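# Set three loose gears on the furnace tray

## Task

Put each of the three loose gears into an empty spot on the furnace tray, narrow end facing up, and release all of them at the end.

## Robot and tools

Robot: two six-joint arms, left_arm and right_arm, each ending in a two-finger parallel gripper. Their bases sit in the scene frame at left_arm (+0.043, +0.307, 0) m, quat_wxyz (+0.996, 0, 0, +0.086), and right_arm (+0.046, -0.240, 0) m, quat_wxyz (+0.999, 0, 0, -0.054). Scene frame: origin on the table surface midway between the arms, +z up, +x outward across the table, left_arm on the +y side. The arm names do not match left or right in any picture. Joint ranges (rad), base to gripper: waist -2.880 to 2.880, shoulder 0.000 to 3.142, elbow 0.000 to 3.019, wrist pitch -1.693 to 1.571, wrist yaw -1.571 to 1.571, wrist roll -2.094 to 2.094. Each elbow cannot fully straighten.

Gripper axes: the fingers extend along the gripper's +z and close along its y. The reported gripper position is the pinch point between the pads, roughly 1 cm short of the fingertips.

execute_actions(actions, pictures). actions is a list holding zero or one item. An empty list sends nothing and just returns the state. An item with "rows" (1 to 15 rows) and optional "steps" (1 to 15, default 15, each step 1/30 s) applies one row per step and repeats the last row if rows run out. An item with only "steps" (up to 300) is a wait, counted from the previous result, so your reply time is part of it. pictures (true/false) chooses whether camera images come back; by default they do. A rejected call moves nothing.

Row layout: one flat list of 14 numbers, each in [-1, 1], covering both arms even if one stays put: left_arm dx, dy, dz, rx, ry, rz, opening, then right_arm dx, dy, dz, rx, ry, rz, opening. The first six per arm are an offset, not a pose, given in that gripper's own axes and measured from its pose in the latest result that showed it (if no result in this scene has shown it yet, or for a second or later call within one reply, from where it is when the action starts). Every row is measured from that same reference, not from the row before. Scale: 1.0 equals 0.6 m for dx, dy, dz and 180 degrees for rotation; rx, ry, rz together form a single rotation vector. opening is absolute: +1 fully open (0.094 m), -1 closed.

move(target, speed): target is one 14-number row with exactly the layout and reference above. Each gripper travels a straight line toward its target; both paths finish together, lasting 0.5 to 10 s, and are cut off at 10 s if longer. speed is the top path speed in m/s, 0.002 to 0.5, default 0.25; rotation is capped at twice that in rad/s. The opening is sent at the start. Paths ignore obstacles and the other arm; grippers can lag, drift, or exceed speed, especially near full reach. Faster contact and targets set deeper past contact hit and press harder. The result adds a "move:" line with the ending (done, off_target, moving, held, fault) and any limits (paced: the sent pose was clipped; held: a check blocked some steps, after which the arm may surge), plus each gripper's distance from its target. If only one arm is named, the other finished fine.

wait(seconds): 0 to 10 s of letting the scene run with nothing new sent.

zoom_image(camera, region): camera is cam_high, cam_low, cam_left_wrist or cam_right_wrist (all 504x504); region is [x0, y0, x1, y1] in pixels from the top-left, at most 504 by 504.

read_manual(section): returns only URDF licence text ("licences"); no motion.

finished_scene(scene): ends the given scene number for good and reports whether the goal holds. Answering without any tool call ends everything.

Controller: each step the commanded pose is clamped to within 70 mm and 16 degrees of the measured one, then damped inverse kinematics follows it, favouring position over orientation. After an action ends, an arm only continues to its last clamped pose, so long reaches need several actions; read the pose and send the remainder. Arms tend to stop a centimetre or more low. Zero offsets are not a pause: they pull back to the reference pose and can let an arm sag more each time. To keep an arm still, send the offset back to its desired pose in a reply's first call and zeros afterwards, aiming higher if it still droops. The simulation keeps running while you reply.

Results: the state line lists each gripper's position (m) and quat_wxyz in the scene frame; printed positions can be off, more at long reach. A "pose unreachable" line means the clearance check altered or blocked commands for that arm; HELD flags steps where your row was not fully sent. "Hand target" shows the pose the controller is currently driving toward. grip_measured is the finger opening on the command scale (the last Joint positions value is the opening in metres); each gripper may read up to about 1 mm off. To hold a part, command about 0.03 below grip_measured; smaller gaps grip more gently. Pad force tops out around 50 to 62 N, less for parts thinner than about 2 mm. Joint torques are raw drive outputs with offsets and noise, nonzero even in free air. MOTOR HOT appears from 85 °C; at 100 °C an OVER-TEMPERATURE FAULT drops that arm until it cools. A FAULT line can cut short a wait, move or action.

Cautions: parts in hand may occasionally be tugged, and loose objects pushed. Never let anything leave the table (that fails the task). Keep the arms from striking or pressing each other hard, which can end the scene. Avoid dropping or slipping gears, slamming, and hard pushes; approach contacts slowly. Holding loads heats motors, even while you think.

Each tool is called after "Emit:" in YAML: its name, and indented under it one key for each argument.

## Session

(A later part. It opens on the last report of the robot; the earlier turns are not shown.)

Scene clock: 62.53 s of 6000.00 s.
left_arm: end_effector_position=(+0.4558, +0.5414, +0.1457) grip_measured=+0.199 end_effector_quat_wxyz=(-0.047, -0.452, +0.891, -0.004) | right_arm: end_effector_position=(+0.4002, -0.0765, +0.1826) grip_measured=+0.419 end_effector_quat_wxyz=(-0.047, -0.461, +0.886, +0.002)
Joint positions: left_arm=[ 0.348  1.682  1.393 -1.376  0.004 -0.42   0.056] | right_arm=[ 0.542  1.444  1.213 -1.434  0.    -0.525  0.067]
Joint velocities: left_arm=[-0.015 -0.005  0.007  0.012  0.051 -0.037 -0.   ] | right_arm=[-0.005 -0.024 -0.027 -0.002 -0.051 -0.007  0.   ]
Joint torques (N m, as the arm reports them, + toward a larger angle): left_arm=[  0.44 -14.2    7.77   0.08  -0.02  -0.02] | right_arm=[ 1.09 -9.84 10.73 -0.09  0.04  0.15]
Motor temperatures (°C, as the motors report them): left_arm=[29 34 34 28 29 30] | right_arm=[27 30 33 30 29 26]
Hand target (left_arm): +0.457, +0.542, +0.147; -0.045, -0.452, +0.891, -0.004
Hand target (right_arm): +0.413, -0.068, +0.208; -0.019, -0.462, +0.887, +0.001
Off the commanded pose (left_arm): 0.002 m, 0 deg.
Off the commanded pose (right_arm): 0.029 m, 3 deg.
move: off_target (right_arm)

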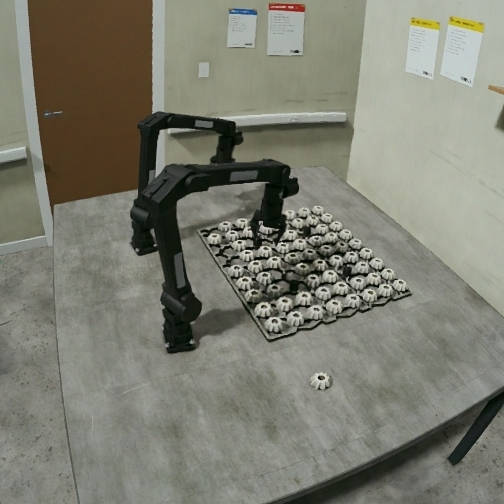

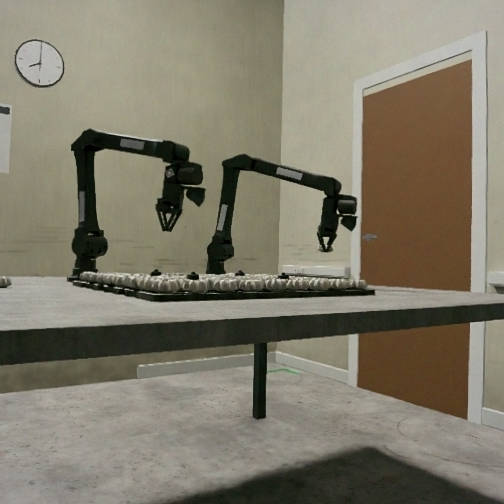

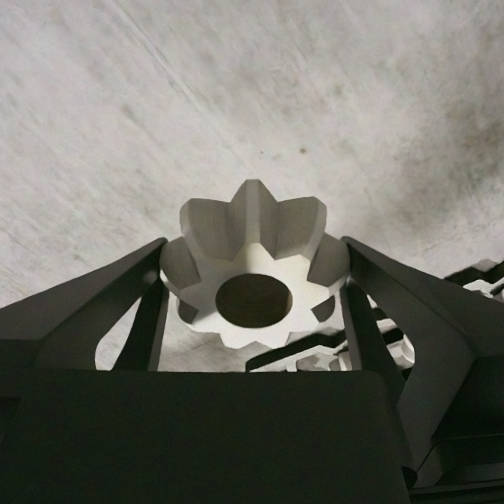

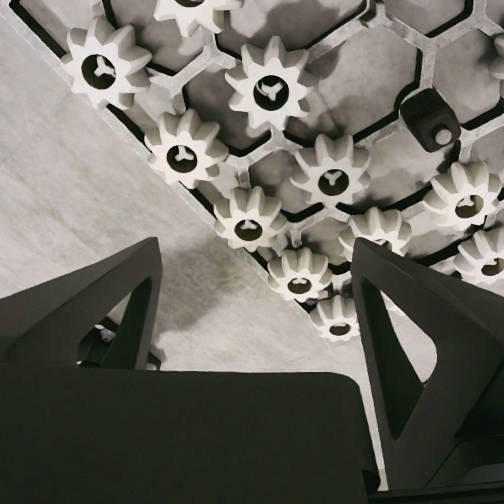

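Emit:
move:
  target: [0,0,0,0,0,0,0.16, 0.667,-0.405,0.05,0.015,-0.026,0,0.7]
  speed: 0.3

Emit:
zoom_image:
  camera: "cam_high"
  region: [180, 180, 430, 350]

Scene clock: 70.50 s of 6000.00 s.
left_arm: end_effector_position=(+0.4558, +0.5414, +0.1457) grip_measured=+0.199 end_effector_quat_wxyz=(-0.047, -0.452, +0.891, -0.004) | right_arm: end_effector_position=(+0.3526, -0.5337, +0.1594) grip_measured=+0.698 end_effector_quat_wxyz=(-0.006, -0.453, +0.891, +0.024)
Joint positions: left_arm=[ 0.348  1.682  1.393 -1.376  0.004 -0.42   0.056] | right_arm=[-0.657  1.518  1.233 -1.335 -0.005 -1.705  0.08 ]
Joint velocities: left_arm=[-0.024 -0.024  0.007 -0.012 -0.007 -0.051  0.001] | right_arm=[-0.015 -0.015 -0.002 -0.002  0.007  0.007 -0.   ]
Joint torques (N m, as the arm reports them, + toward a larger angle): left_arm=[  0.43 -14.17   7.55   0.08  -0.02  -0.03] | right_arm=[ 1.06 -9.88 10.77  0.51 -0.11 -0.01]
Motor temperatures (°C, as the motors report them): left_arm=[29 34 34 28 29 30] | right_arm=[27 30 34 30 29 26]
Hand target (left_arm): +0.456, +0.541, +0.146; -0.047, -0.452, +0.891, -0.004
Hand target (right_arm): +0.371, -0.547, +0.180; +0.006, -0.462, +0.887, -0.005
Off the commanded pose (left_arm): 0.000 m, 0 deg.
Off the commanded pose (right_arm): 0.024 m, 3 deg.
After step 90, 2.80 s passed at rest.
move: off_target (right_arm)

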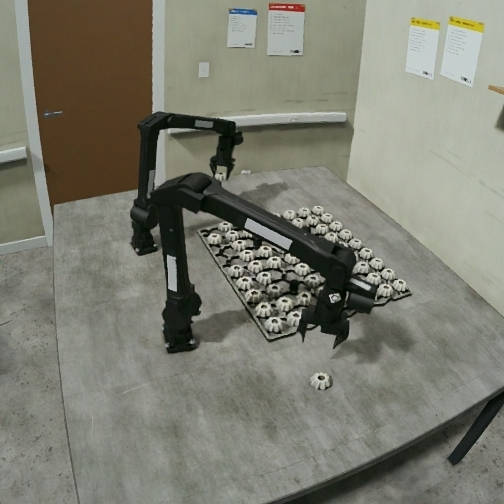

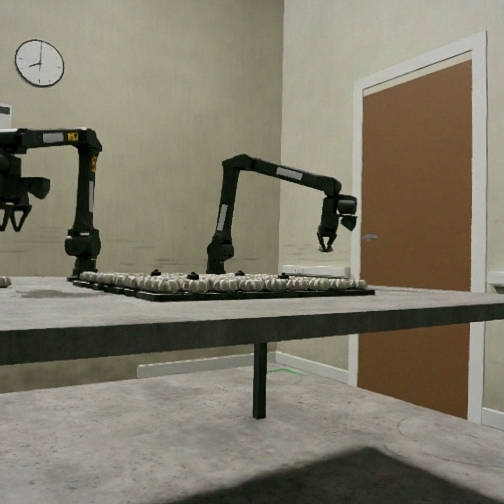

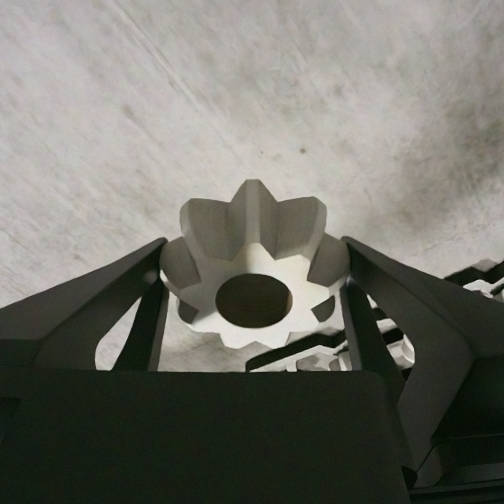

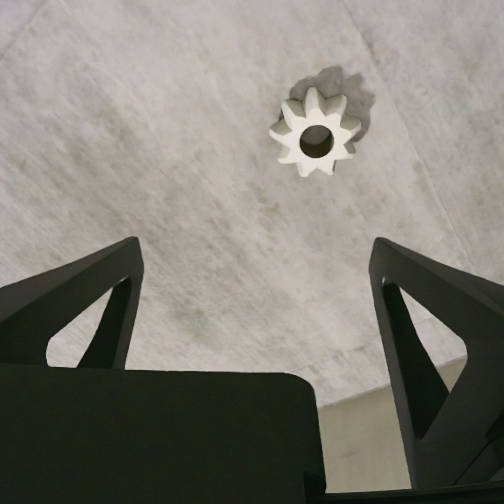

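Region (180, 180, 430, 350) of cam_high's 504x504 image, scaled by 2.016, with more detail than that image has; it fills the top 343 rows of this view, and the rest is white.

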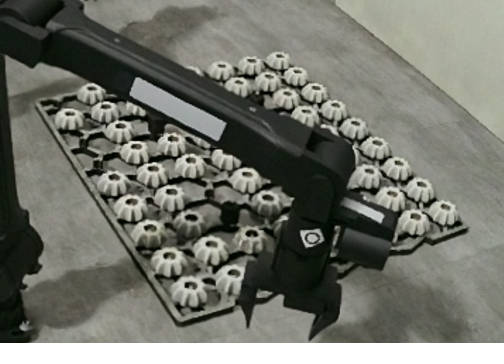

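Emit:
move:
  target: [0.717,-0.2,0.0,0.015,-0.026,0,0.16, 0.010,-0.068,0.19,0.015,0.004,0,0.7]
  speed: 0.25

Scene clock: 84.67 s of 6000.00 s.
left_arm: end_effector_position=(+0.2908, +0.1304, +0.1610) grip_measured=+0.199 end_effector_quat_wxyz=(-0.013, -0.443, +0.896, +0.010) | right_arm: end_effector_position=(+0.3765, -0.5576, +0.0483) grip_measured=+0.698 end_effector_quat_wxyz=(-0.000, -0.454, +0.891, +0.001)
Joint positions: left_arm=[-0.783  1.186  0.92  -1.336  0.013 -1.528  0.056] | right_arm=[-0.657  1.694  1.131 -1.01  -0.001 -1.708  0.08 ]
Joint velocities: left_arm=[ 0.005 -0.005  0.012 -0.002 -0.037 -0.139 -0.001] | right_arm=[-0.005 -0.005 -0.007 -0.017 -0.022 -0.022  0.   ]
Joint torques (N m, as the arm reports them, + toward a larger angle): left_arm=[ 1.01 -6.65  9.82  0.   -0.18 -0.14] | right_arm=[  0.77 -11.06   5.78   0.91   0.14   0.12]
Motor temperatures (°C, as the motors report them): left_arm=[29 34 34 28 29 30] | right_arm=[27 30 35 30 29 26]
Hand target (left_arm): +0.300, +0.127, +0.174; -0.004, -0.452, +0.892, -0.003
Hand target (right_arm): +0.376, -0.558, +0.044; -0.001, -0.453, +0.892, -0.000
Off the commanded pose (left_arm): 0.021 m, 3 deg.
Off the commanded pose (right_arm): 0.005 m, 0 deg.
After step 90, 8.73 s passed at rest.
move: off_target (left_arm)

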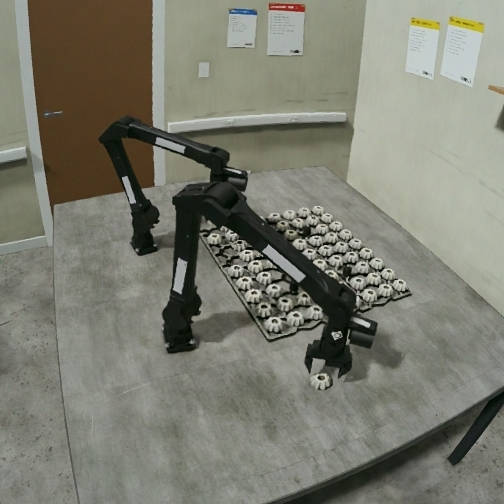

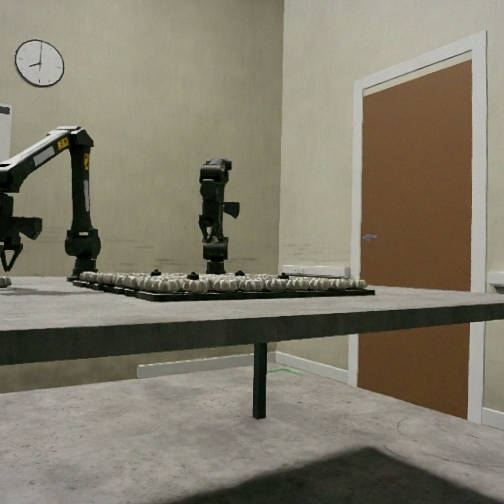

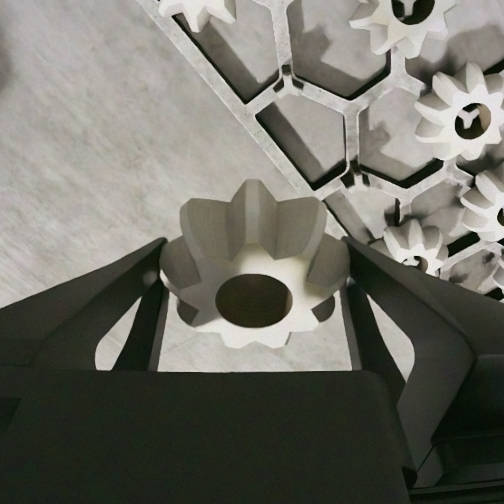

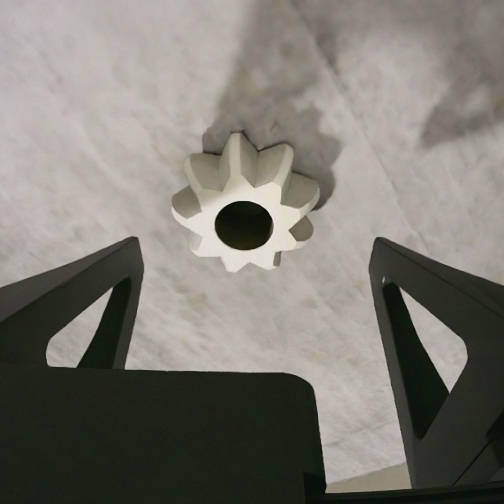

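Emit:
move:
  target: [-0.052,-0.034,0.16,0.009,-0.005,0,0.16, 0,0.004,0.062,0,0,0,0.7]
  speed: 0.1

Scene clock: 92.33 s of 6000.00 s.
left_arm: end_effector_position=(+0.3168, +0.1444, +0.0616) grip_measured=+0.199 end_effector_quat_wxyz=(-0.007, -0.445, +0.895, +0.010) | right_arm: end_effector_position=(+0.3751, -0.5563, +0.0173) grip_measured=+0.698 end_effector_quat_wxyz=(+0.000, -0.454, +0.891, +0.000)
Joint positions: left_arm=[-0.706  1.345  0.771 -1.021  0.    -1.457  0.056] | right_arm=[-0.657  1.736  1.091 -0.926 -0.001 -1.708  0.08 ]
Joint velocities: left_arm=[ 0.005  0.005 -0.012  0.012  0.051  0.051  0.   ] | right_arm=[-0.005 -0.005 -0.007 -0.007  0.022 -0.081 -0.001]
Joint torques (N m, as the arm reports them, + toward a larger angle): left_arm=[ 1.07 -7.74  7.2   0.53 -0.15  0.08] | right_arm=[  0.57 -10.7    5.42   1.01   0.05   0.1 ]
Motor temperatures (°C, as the motors report them): left_arm=[29 33 35 28 29 30] | right_arm=[27 31 34 30 29 26]
Hand target (left_arm): +0.323, +0.144, +0.065; +0.001, -0.443, +0.897, +0.001
Hand target (right_arm): +0.374, -0.556, +0.011; -0.000, -0.454, +0.891, +0.001
Off the commanded pose (left_arm): 0.007 m, 1 deg.
Off the commanded pose (right_arm): 0.006 m, 0 deg.
After step 90, 3.27 s passed at rest.
move: done

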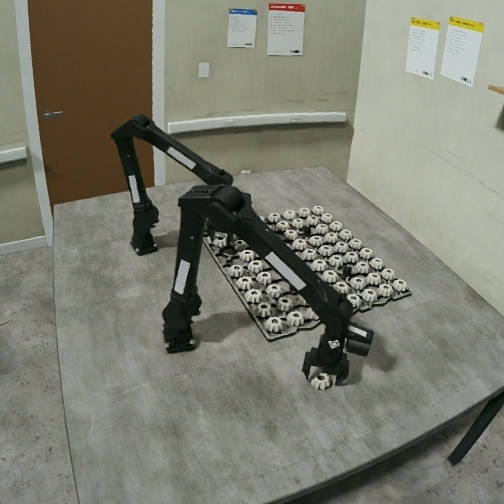

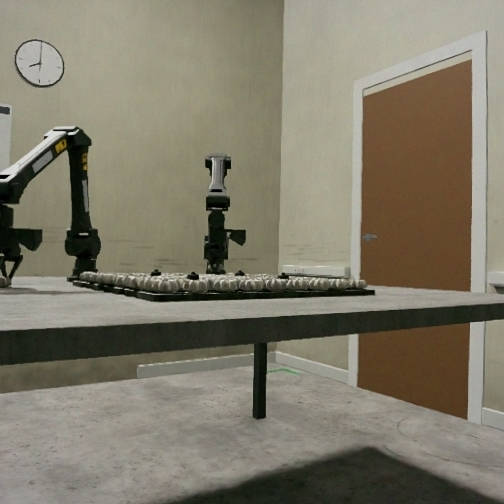

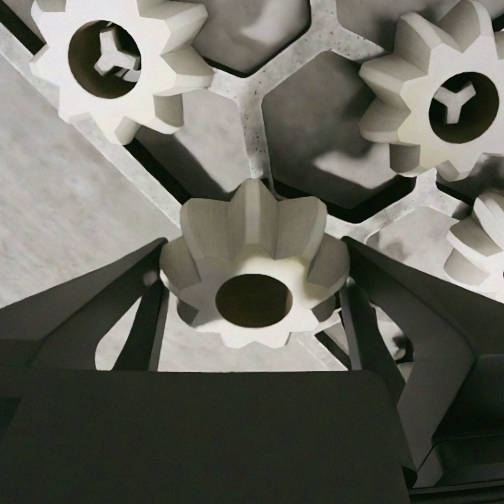

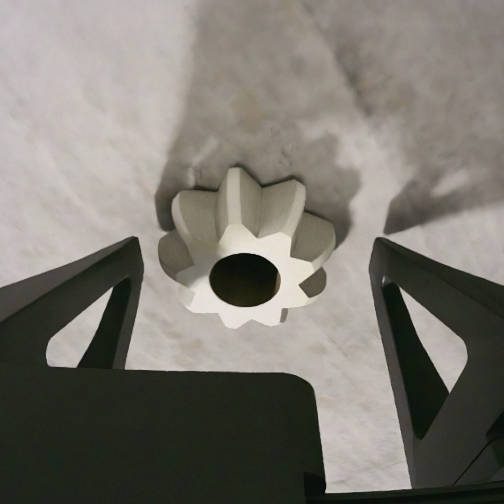

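Emit:
move:
  target: [-0.008,-0.012,0.042,0,0,0,0.16, 0,0,0.014,0,0,0,0.7]
  speed: 0.04

Emit:
move:
  target: [0,0,0,0,0,0,0.16, 0,0,0,0,0,0,0.13]
  speed: 0.04

Scene clock: 97.57 s of 6000.00 s.
left_arm: end_effector_position=(+0.3199, +0.1437, +0.0362) grip_measured=+0.199 end_effector_quat_wxyz=(-0.011, -0.446, +0.895, +0.016) | right_arm: end_effector_position=(+0.3762, -0.5573, +0.0163) grip_measured=+0.698 end_effector_quat_wxyz=(+0.001, -0.454, +0.891, -0.002)
Joint positions: left_arm=[-0.703  1.41   0.753 -0.953  0.    -1.455  0.056] | right_arm=[-0.657  1.738  1.091 -0.919 -0.001 -1.708  0.08 ]
Joint velocities: left_arm=[-0.005  0.005  0.007  0.002  0.007  0.007  0.   ] | right_arm=[-0.005 -0.015 -0.022 -0.002  0.037  0.022 -0.   ]
Joint torques (N m, as the arm reports them, + toward a larger angle): left_arm=[ 1.21 -7.97  6.56  0.58 -0.08  0.08] | right_arm=[  0.08 -10.61   5.22   0.96   0.02   0.12]
Motor temperatures (°C, as the motors report them): left_arm=[29 33 35 28 29 30] | right_arm=[27 31 34 30 29 26]
Hand target (left_arm): +0.325, +0.144, +0.037; -0.007, -0.445, +0.895, +0.010
Hand target (right_arm): +0.375, -0.556, +0.009; +0.000, -0.454, +0.891, +0.000
Off the commanded pose (left_arm): 0.005 m, 1 deg.
Off the commanded pose (right_arm): 0.008 m, 0 deg.
After step 90, 1.23 s passed at rest.
move: done

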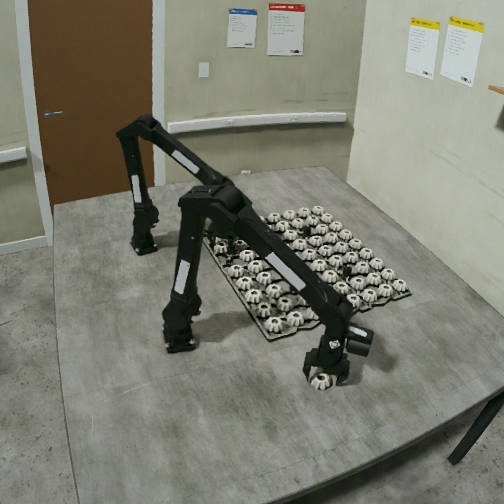

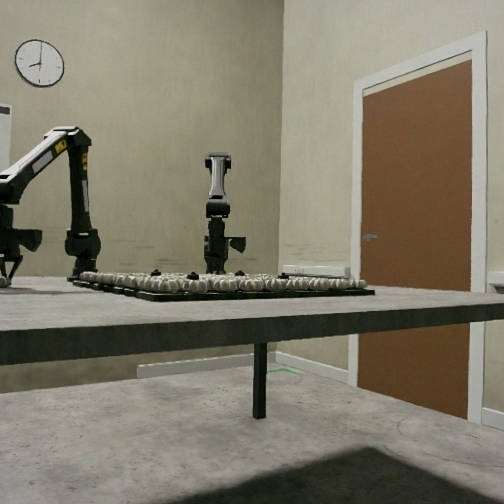

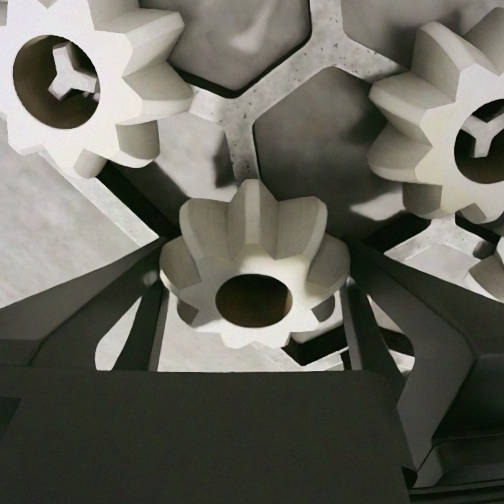

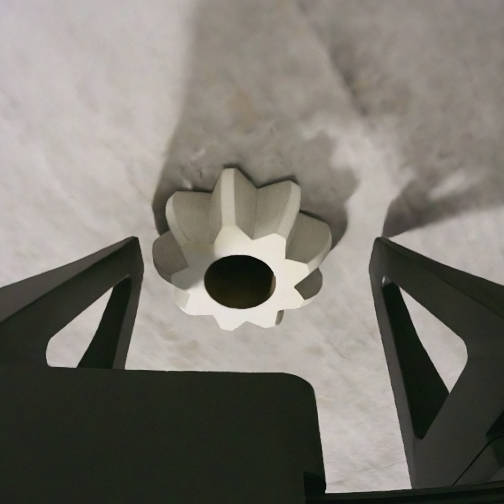

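Scene clock: 98.07 s of 6000.00 s.
left_arm: end_effector_position=(+0.3199, +0.1437, +0.0362) grip_measured=+0.199 end_effector_quat_wxyz=(-0.011, -0.446, +0.895, +0.016) | right_arm: end_effector_position=(+0.3759, -0.5572, +0.0161) grip_measured=+0.183 end_effector_quat_wxyz=(+0.001, -0.454, +0.891, -0.002)
Joint positions: left_arm=[-0.703  1.41   0.753 -0.953  0.    -1.455  0.056] | right_arm=[-0.657  1.738  1.09  -0.918 -0.    -1.708  0.056]
Joint velocities: left_arm=[-0.005  0.005 -0.012 -0.002  0.007 -0.066 -0.001] | right_arm=[ 0.005 -0.024 -0.027 -0.002  0.051  0.037 -0.001]
Joint torques (N m, as the arm reports them, + toward a larger angle): left_arm=[ 0.41 -8.14  6.26  0.12 -0.07 -0.02] | right_arm=[  0.93 -11.64   5.97   0.53   0.01   0.13]
Motor temperatures (°C, as the motors report them): left_arm=[29 33 35 28 29 30] | right_arm=[27 31 33 30 29 26]
Hand target (left_arm): +0.320, +0.144, +0.036; -0.011, -0.446, +0.895, +0.016
Hand target (right_arm): +0.376, -0.557, +0.016; +0.001, -0.454, +0.891, -0.002
Off the commanded pose (left_arm): 0.000 m, 0 deg.
Off the commanded pose (right_arm): 0.000 m, 0 deg.
move: done

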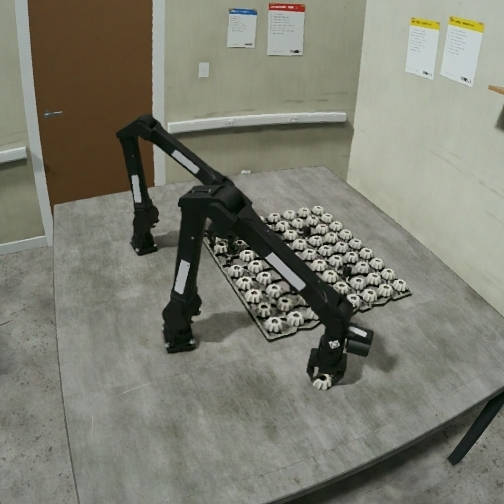

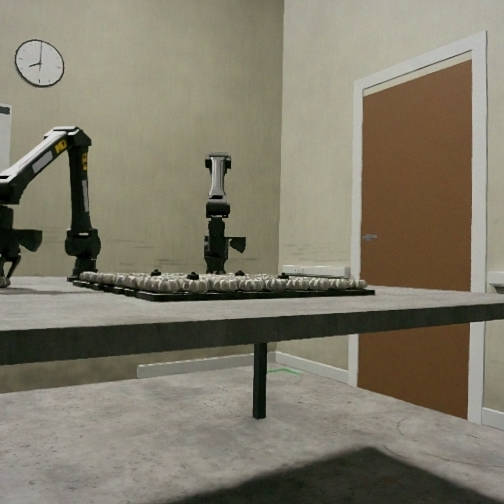

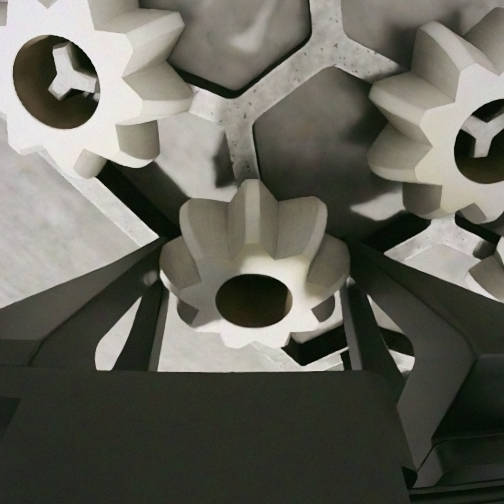

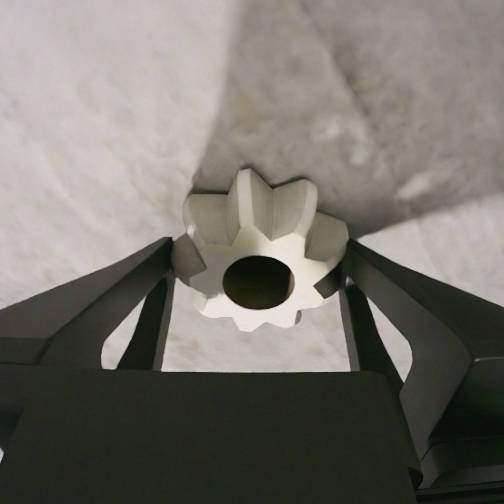

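Emit:
move:
  target: [0,0,0.015,0,0,0,0.16, 0,0,-0.28,0,0,0,0.145]
  speed: 0.15

Scene clock: 101.13 s of 6000.00 s.
left_arm: end_effector_position=(+0.3194, +0.1440, +0.0298) grip_measured=+0.199 end_effector_quat_wxyz=(-0.011, -0.446, +0.895, +0.016) | right_arm: end_effector_position=(+0.3598, -0.5417, +0.1466) grip_measured=+0.183 end_effector_quat_wxyz=(-0.013, -0.454, +0.890, +0.038)
Joint positions: left_arm=[-0.703  1.421  0.743 -0.932  0.    -1.455  0.056] | right_arm=[-0.657  1.575  1.262 -1.339 -0.    -1.708  0.056]
Joint velocities: left_arm=[-0.005 -0.005  0.002 -0.007  0.022  0.081 -0.   ] | right_arm=[-0.015 -0.005 -0.012 -0.002  0.007 -0.037  0.   ]
Joint torques (N m, as the arm reports them, + toward a larger angle): left_arm=[ 0.44 -7.89  5.99  0.44 -0.07 -0.02] | right_arm=[  1.45 -12.29  11.59  -0.11   0.01   0.12]
Motor temperatures (°C, as the motors report them): left_arm=[29 33 34 28 29 30] | right_arm=[27 31 34 30 29 26]
Hand target (left_arm): +0.320, +0.144, +0.027; -0.011, -0.446, +0.895, +0.016
Hand target (right_arm): +0.377, -0.555, +0.184; +0.001, -0.454, +0.891, -0.002
Off the commanded pose (left_arm): 0.003 m, 0 deg.
Off the commanded pose (right_arm): 0.043 m, 5 deg.
move: off_target (right_arm)

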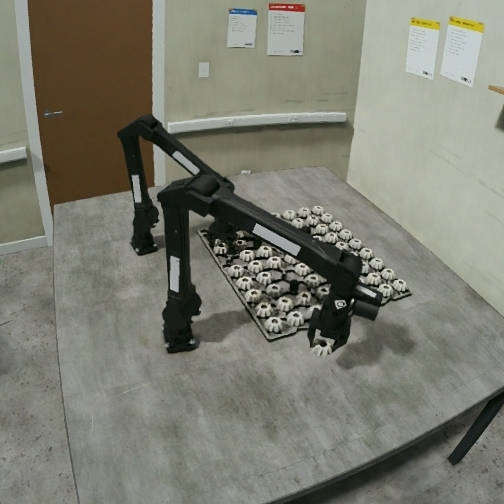

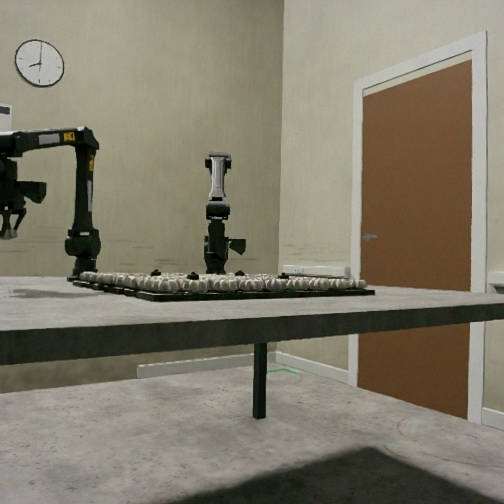

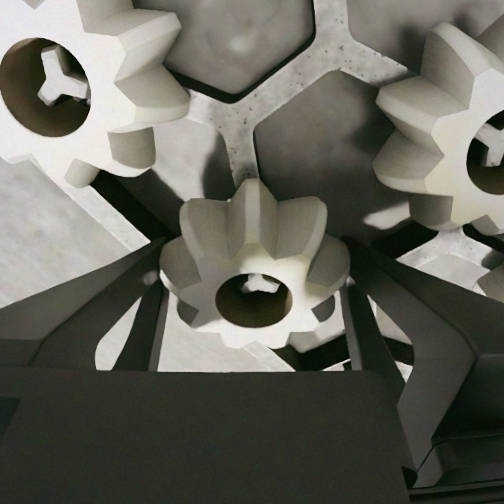

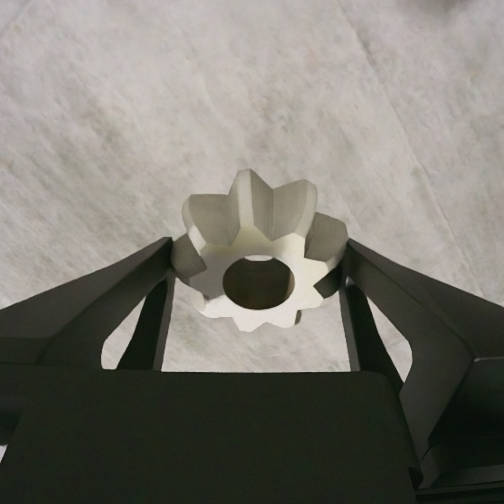

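Emit:
move:
  target: [0,0,0,0,0,0,0.42, -0.731,0.268,-0.03,0.025,0.004,0,0.145]
  speed: 0.25

Scene clock: 110.77 s of 6000.00 s.
left_arm: end_effector_position=(+0.3194, +0.1440, +0.0298) grip_measured=+0.418 end_effector_quat_wxyz=(-0.011, -0.446, +0.895, +0.016) | right_arm: end_effector_position=(+0.4600, -0.0949, +0.1471) grip_measured=+0.183 end_effector_quat_wxyz=(-0.039, -0.463, +0.885, +0.012)
Joint positions: left_arm=[-0.703  1.421  0.743 -0.932  0.    -1.455  0.067] | right_arm=[ 0.442  1.583  1.274 -1.342 -0.011 -0.63   0.056]
Joint velocities: left_arm=[-0.015 -0.005 -0.007  0.007  0.022 -0.095 -0.   ] | right_arm=[-0.015  0.005  0.007  0.007 -0.037 -0.037 -0.   ]
Joint torques (N m, as the arm reports them, + toward a larger angle): left_arm=[ 0.41 -8.24  6.16  0.12 -0.07 -0.02] | right_arm=[  0.39 -10.3   11.78   0.1    0.15   0.21]
Motor temperatures (°C, as the motors report them): left_arm=[29 33 34 28 29 30] | right_arm=[27 31 35 30 29 26]
Hand target (left_arm): +0.319, +0.144, +0.030; -0.011, -0.446, +0.895, +0.016
Hand target (right_arm): +0.483, -0.091, +0.177; -0.005, -0.455, +0.891, +0.005
Off the commanded pose (left_arm): 0.000 m, 0 deg.
Off the commanded pose (right_arm): 0.045 m, 5 deg.
After step 90, 4.17 s passed at rest.
move: off_target (right_arm)

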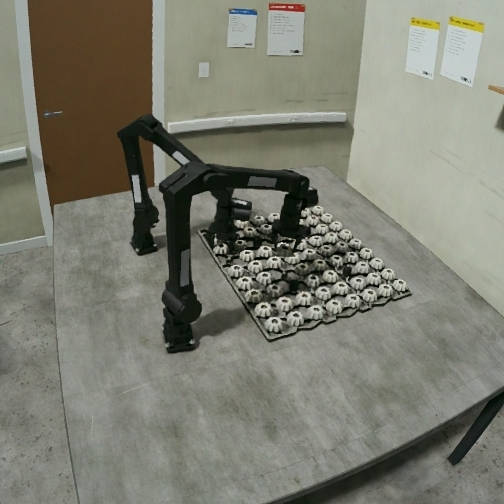

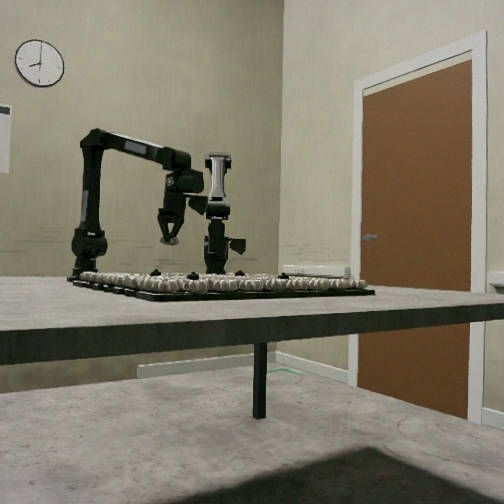

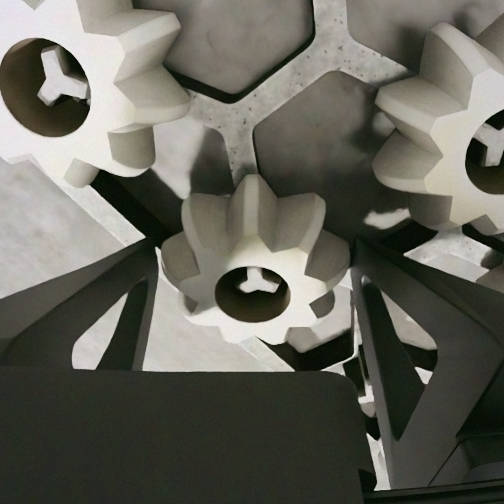

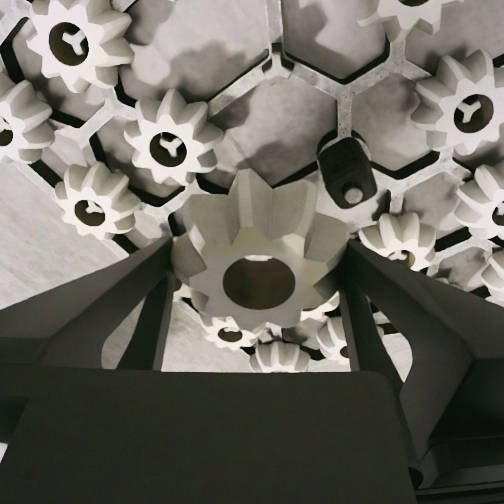

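Emit:
move:
  target: [0,0,-0.3,0,0,0,0.42, -0.064,-0.018,0.141,0.018,-0.018,0,0.145]
  speed: 0.12

Scene clock: 118.67 s of 6000.00 s.
left_arm: end_effector_position=(+0.3130, +0.1477, +0.1874) grip_measured=+0.419 end_effector_quat_wxyz=(-0.024, -0.445, +0.894, +0.036) | right_arm: end_effector_position=(+0.4792, -0.0770, +0.0559) grip_measured=+0.183 end_effector_quat_wxyz=(-0.012, -0.465, +0.885, +0.003)
Joint positions: left_arm=[-0.703  1.233  1.027 -1.452  0.001 -1.455  0.067] | right_arm=[ 0.468  1.707  1.171 -1.06  -0.002 -0.607  0.056]
Joint velocities: left_arm=[-0.005 -0.005  0.002 -0.007 -0.007  0.081  0.   ] | right_arm=[-0.005 -0.015 -0.002 -0.007 -0.081 -0.037  0.001]
Joint torques (N m, as the arm reports them, + toward a larger angle): left_arm=[ 0.09 -7.59 11.21 -0.45 -0.06 -0.07] | right_arm=[  1.54 -12.1    6.54   1.04   0.17   0.21]
Motor temperatures (°C, as the motors report them): left_arm=[29 33 34 28 29 30] | right_arm=[27 31 35 30 29 26]
Hand target (left_arm): +0.323, +0.140, +0.209; -0.011, -0.446, +0.895, +0.016
Hand target (right_arm): +0.483, -0.072, +0.060; -0.001, -0.464, +0.886, -0.000
Off the commanded pose (left_arm): 0.026 m, 3 deg.
Off the commanded pose (right_arm): 0.009 m, 1 deg.
After step 90, 3.00 s passed at rest.
move: off_target (left_arm)

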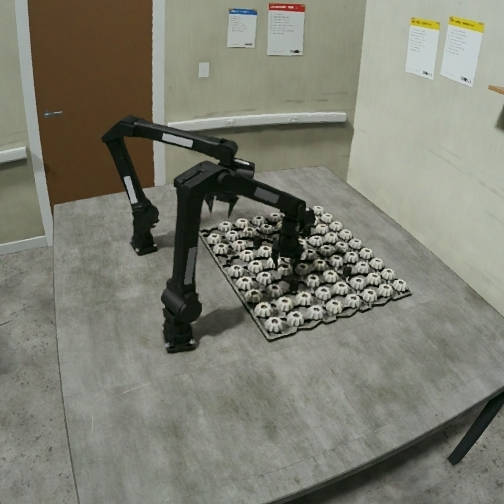

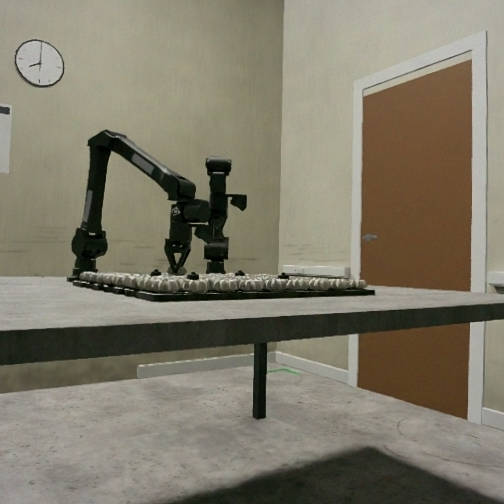

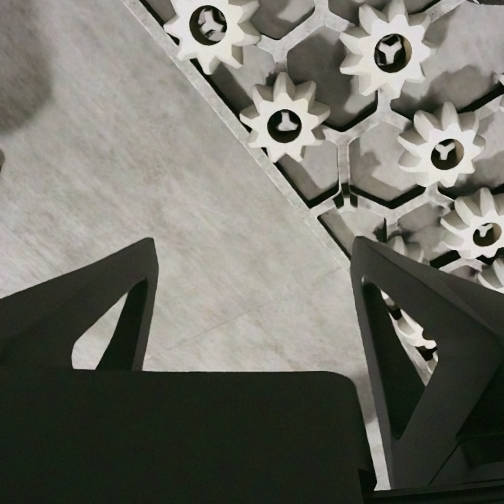

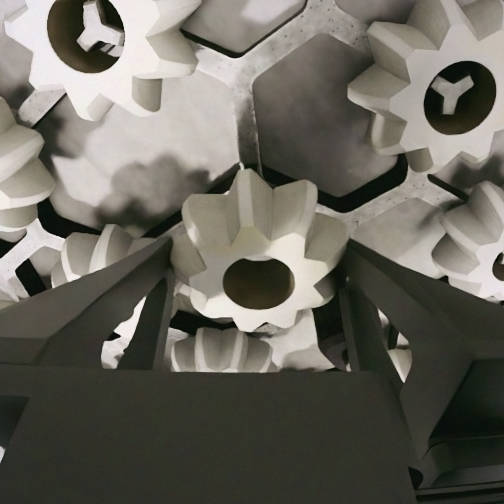

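Emit:
move:
  target: [0,0,0,0,0,0,0.42, -0.013,0.002,0.042,0,0,0,0.145]
  speed: 0.04

Scene clock: 123.17 s of 6000.00 s.
left_arm: end_effector_position=(+0.3129, +0.1477, +0.1874) grip_measured=+0.419 end_effector_quat_wxyz=(-0.024, -0.445, +0.894, +0.036) | right_arm: end_effector_position=(+0.4813, -0.0716, +0.0307) grip_measured=+0.183 end_effector_quat_wxyz=(-0.016, -0.468, +0.883, +0.005)
Joint positions: left_arm=[-0.703  1.233  1.027 -1.452  0.001 -1.455  0.067] | right_arm=[ 0.477  1.755  1.161 -1.009 -0.006 -0.607  0.056]
Joint velocities: left_arm=[-0.005 -0.015 -0.002 -0.007 -0.007  0.022 -0.001] | right_arm=[-0.005 -0.005  0.002 -0.017  0.007  0.007 -0.   ]
Joint torques (N m, as the arm reports them, + toward a larger angle): left_arm=[ 0.42 -7.28  7.69  0.04 -0.07 -0.03] | right_arm=[  0.63 -12.38   5.81   0.98   0.19   0.2 ]
Motor temperatures (°C, as the motors report them): left_arm=[29 33 35 28 29 30] | right_arm=[27 31 35 30 29 26]
Hand target (left_arm): +0.313, +0.148, +0.187; -0.024, -0.445, +0.894, +0.036
Hand target (right_arm): +0.482, -0.071, +0.031; -0.012, -0.465, +0.885, +0.003
Off the commanded pose (left_arm): 0.000 m, 0 deg.
Off the commanded pose (right_arm): 0.002 m, 1 deg.
After step 90, 0.50 s passed at rest.
move: done

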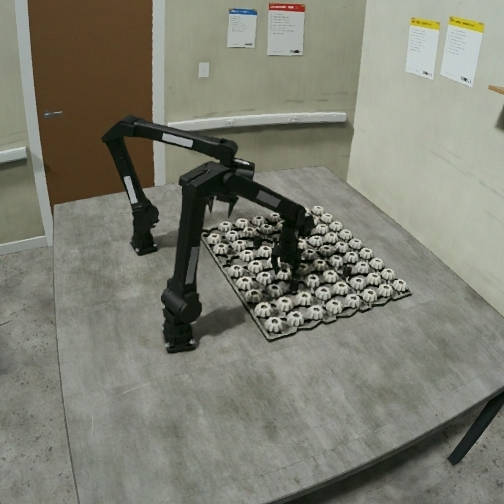

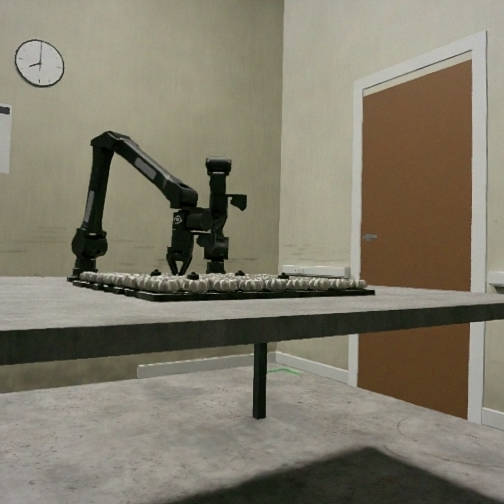

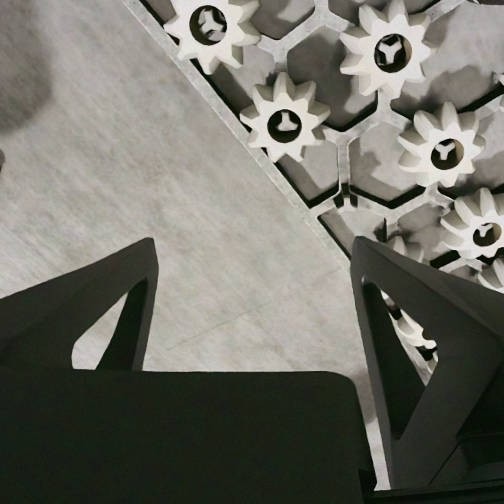

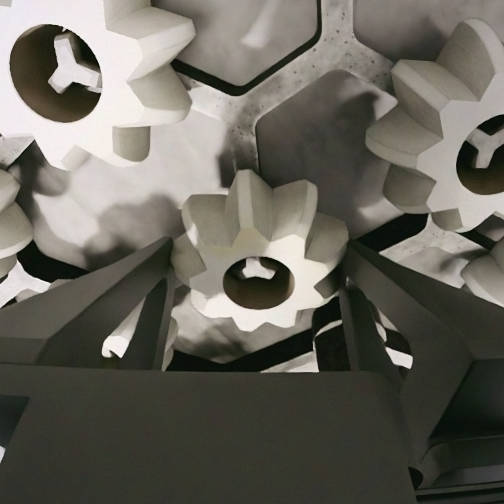

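Emit:
move:
  target: [0,0,0,0,0,0,0.42, 0,0,0,0,0,0,0.4]
  speed: 0.05

Emit:
move:
  target: [0,0,0,0,0,0,0.42, 0,0,-0.25,0,0,0,0.4]
  speed: 0.15

Scene clock: 126.43 s of 6000.00 s.
left_arm: end_effector_position=(+0.3129, +0.1477, +0.1874) grip_measured=+0.419 end_effector_quat_wxyz=(-0.024, -0.445, +0.894, +0.036) | right_arm: end_effector_position=(+0.4812, -0.0715, +0.0307) grip_measured=+0.398 end_effector_quat_wxyz=(-0.016, -0.468, +0.883, +0.005)
Joint positions: left_arm=[-0.703  1.233  1.027 -1.452  0.001 -1.455  0.067] | right_arm=[ 0.477  1.755  1.161 -1.009 -0.006 -0.607  0.066]
Joint velocities: left_arm=[-0.005  0.005  0.007 -0.002 -0.007  0.022  0.001] | right_arm=[ 0.015  0.005 -0.012  0.012  0.051  0.022 -0.001]
Joint torques (N m, as the arm reports them, + toward a larger angle): left_arm=[ 0.43 -7.29  7.69  0.03 -0.07 -0.03] | right_arm=[  1.01 -11.69   6.13   0.45   0.09   0.1 ]
Motor temperatures (°C, as the motors report them): left_arm=[29 33 35 28 29 30] | right_arm=[27 31 34 30 29 26]
Hand target (left_arm): +0.313, +0.148, +0.187; -0.024, -0.445, +0.894, +0.036
Hand target (right_arm): +0.481, -0.072, +0.031; -0.016, -0.468, +0.883, +0.005
Off the commanded pose (left_arm): 0.000 m, 0 deg.
Off the commanded pose (right_arm): 0.000 m, 0 deg.
move: done

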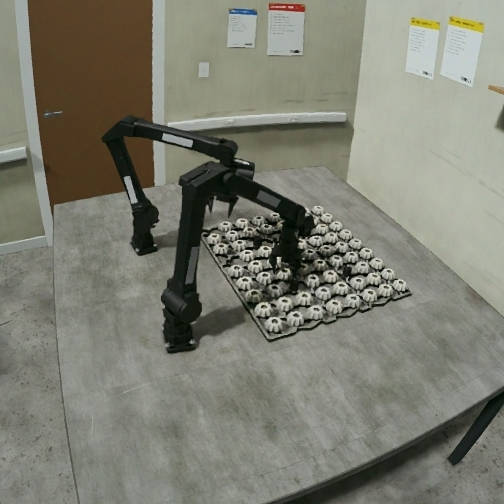

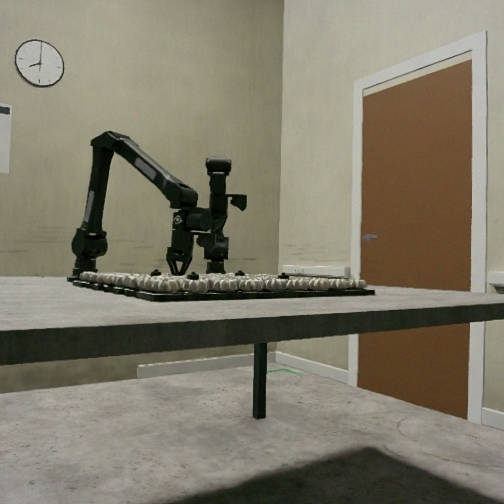

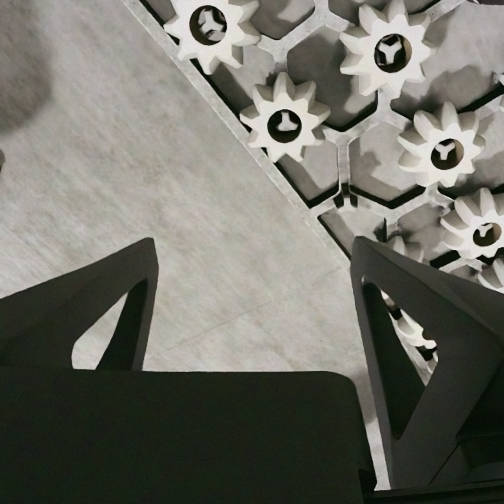

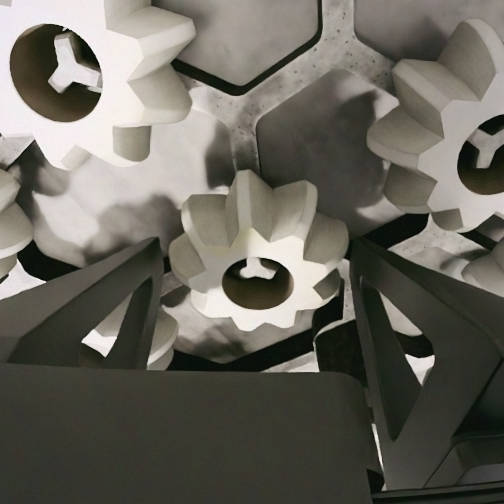

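Scene clock: 127.83 s of 6000.00 s.
left_arm: end_effector_position=(+0.3129, +0.1477, +0.1874) grip_measured=+0.419 end_effector_quat_wxyz=(-0.024, -0.445, +0.894, +0.036) | right_arm: end_effector_position=(+0.4709, -0.0757, +0.1535) grip_measured=+0.399 end_effector_quat_wxyz=(-0.045, -0.468, +0.883, +0.008)
Joint positions: left_arm=[-0.703  1.233  1.027 -1.452  0.001 -1.455  0.067] | right_arm=[ 0.477  1.628  1.345 -1.38  -0.005 -0.607  0.066]
Joint velocities: left_arm=[ 0.005  0.005  0.007  0.002  0.007  0.022 -0.   ] | right_arm=[-0.005 -0.005 -0.007 -0.002  0.007 -0.037 -0.001]
Joint torques (N m, as the arm reports them, + toward a larger angle): left_arm=[ 0.44 -7.26  7.68  0.04 -0.07 -0.03] | right_arm=[  1.3  -12.33  10.78  -0.08   0.     0.07]
Motor temperatures (°C, as the motors report them): left_arm=[29 33 35 28 29 30] | right_arm=[27 31 35 30 29 26]
Hand target (left_arm): +0.313, +0.148, +0.187; -0.024, -0.445, +0.894, +0.036
Hand target (right_arm): +0.486, -0.068, +0.180; -0.015, -0.468, +0.883, +0.005
Off the commanded pose (left_arm): 0.000 m, 0 deg.
Off the commanded pose (right_arm): 0.032 m, 3 deg.
move: off_target (right_arm)

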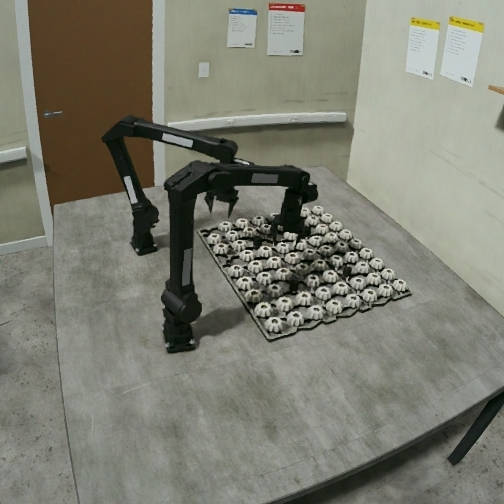

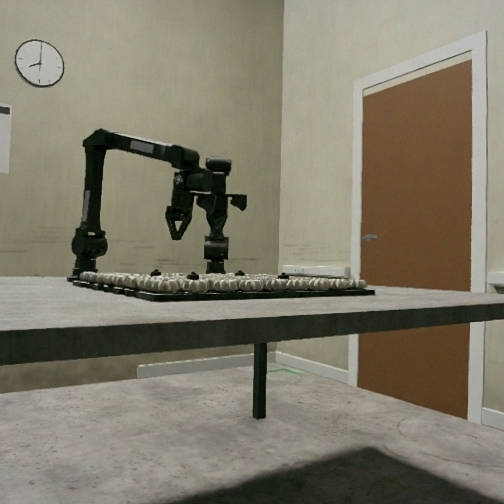

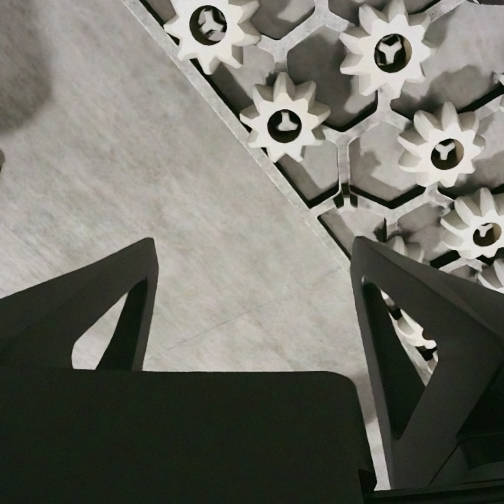

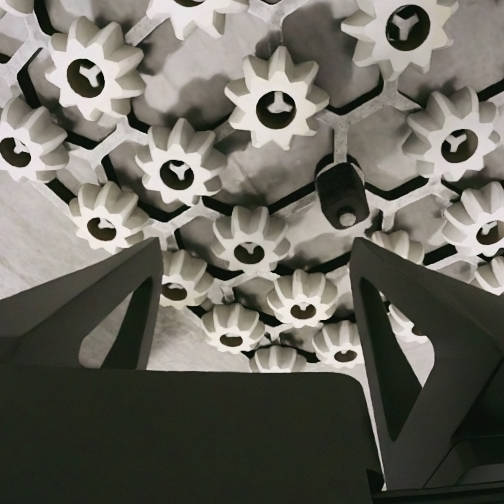

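All three gears are seated on pegs and both grippers are clear.

Emit:
finished_scene:
  scene: 2

The scene is finished: the task was done.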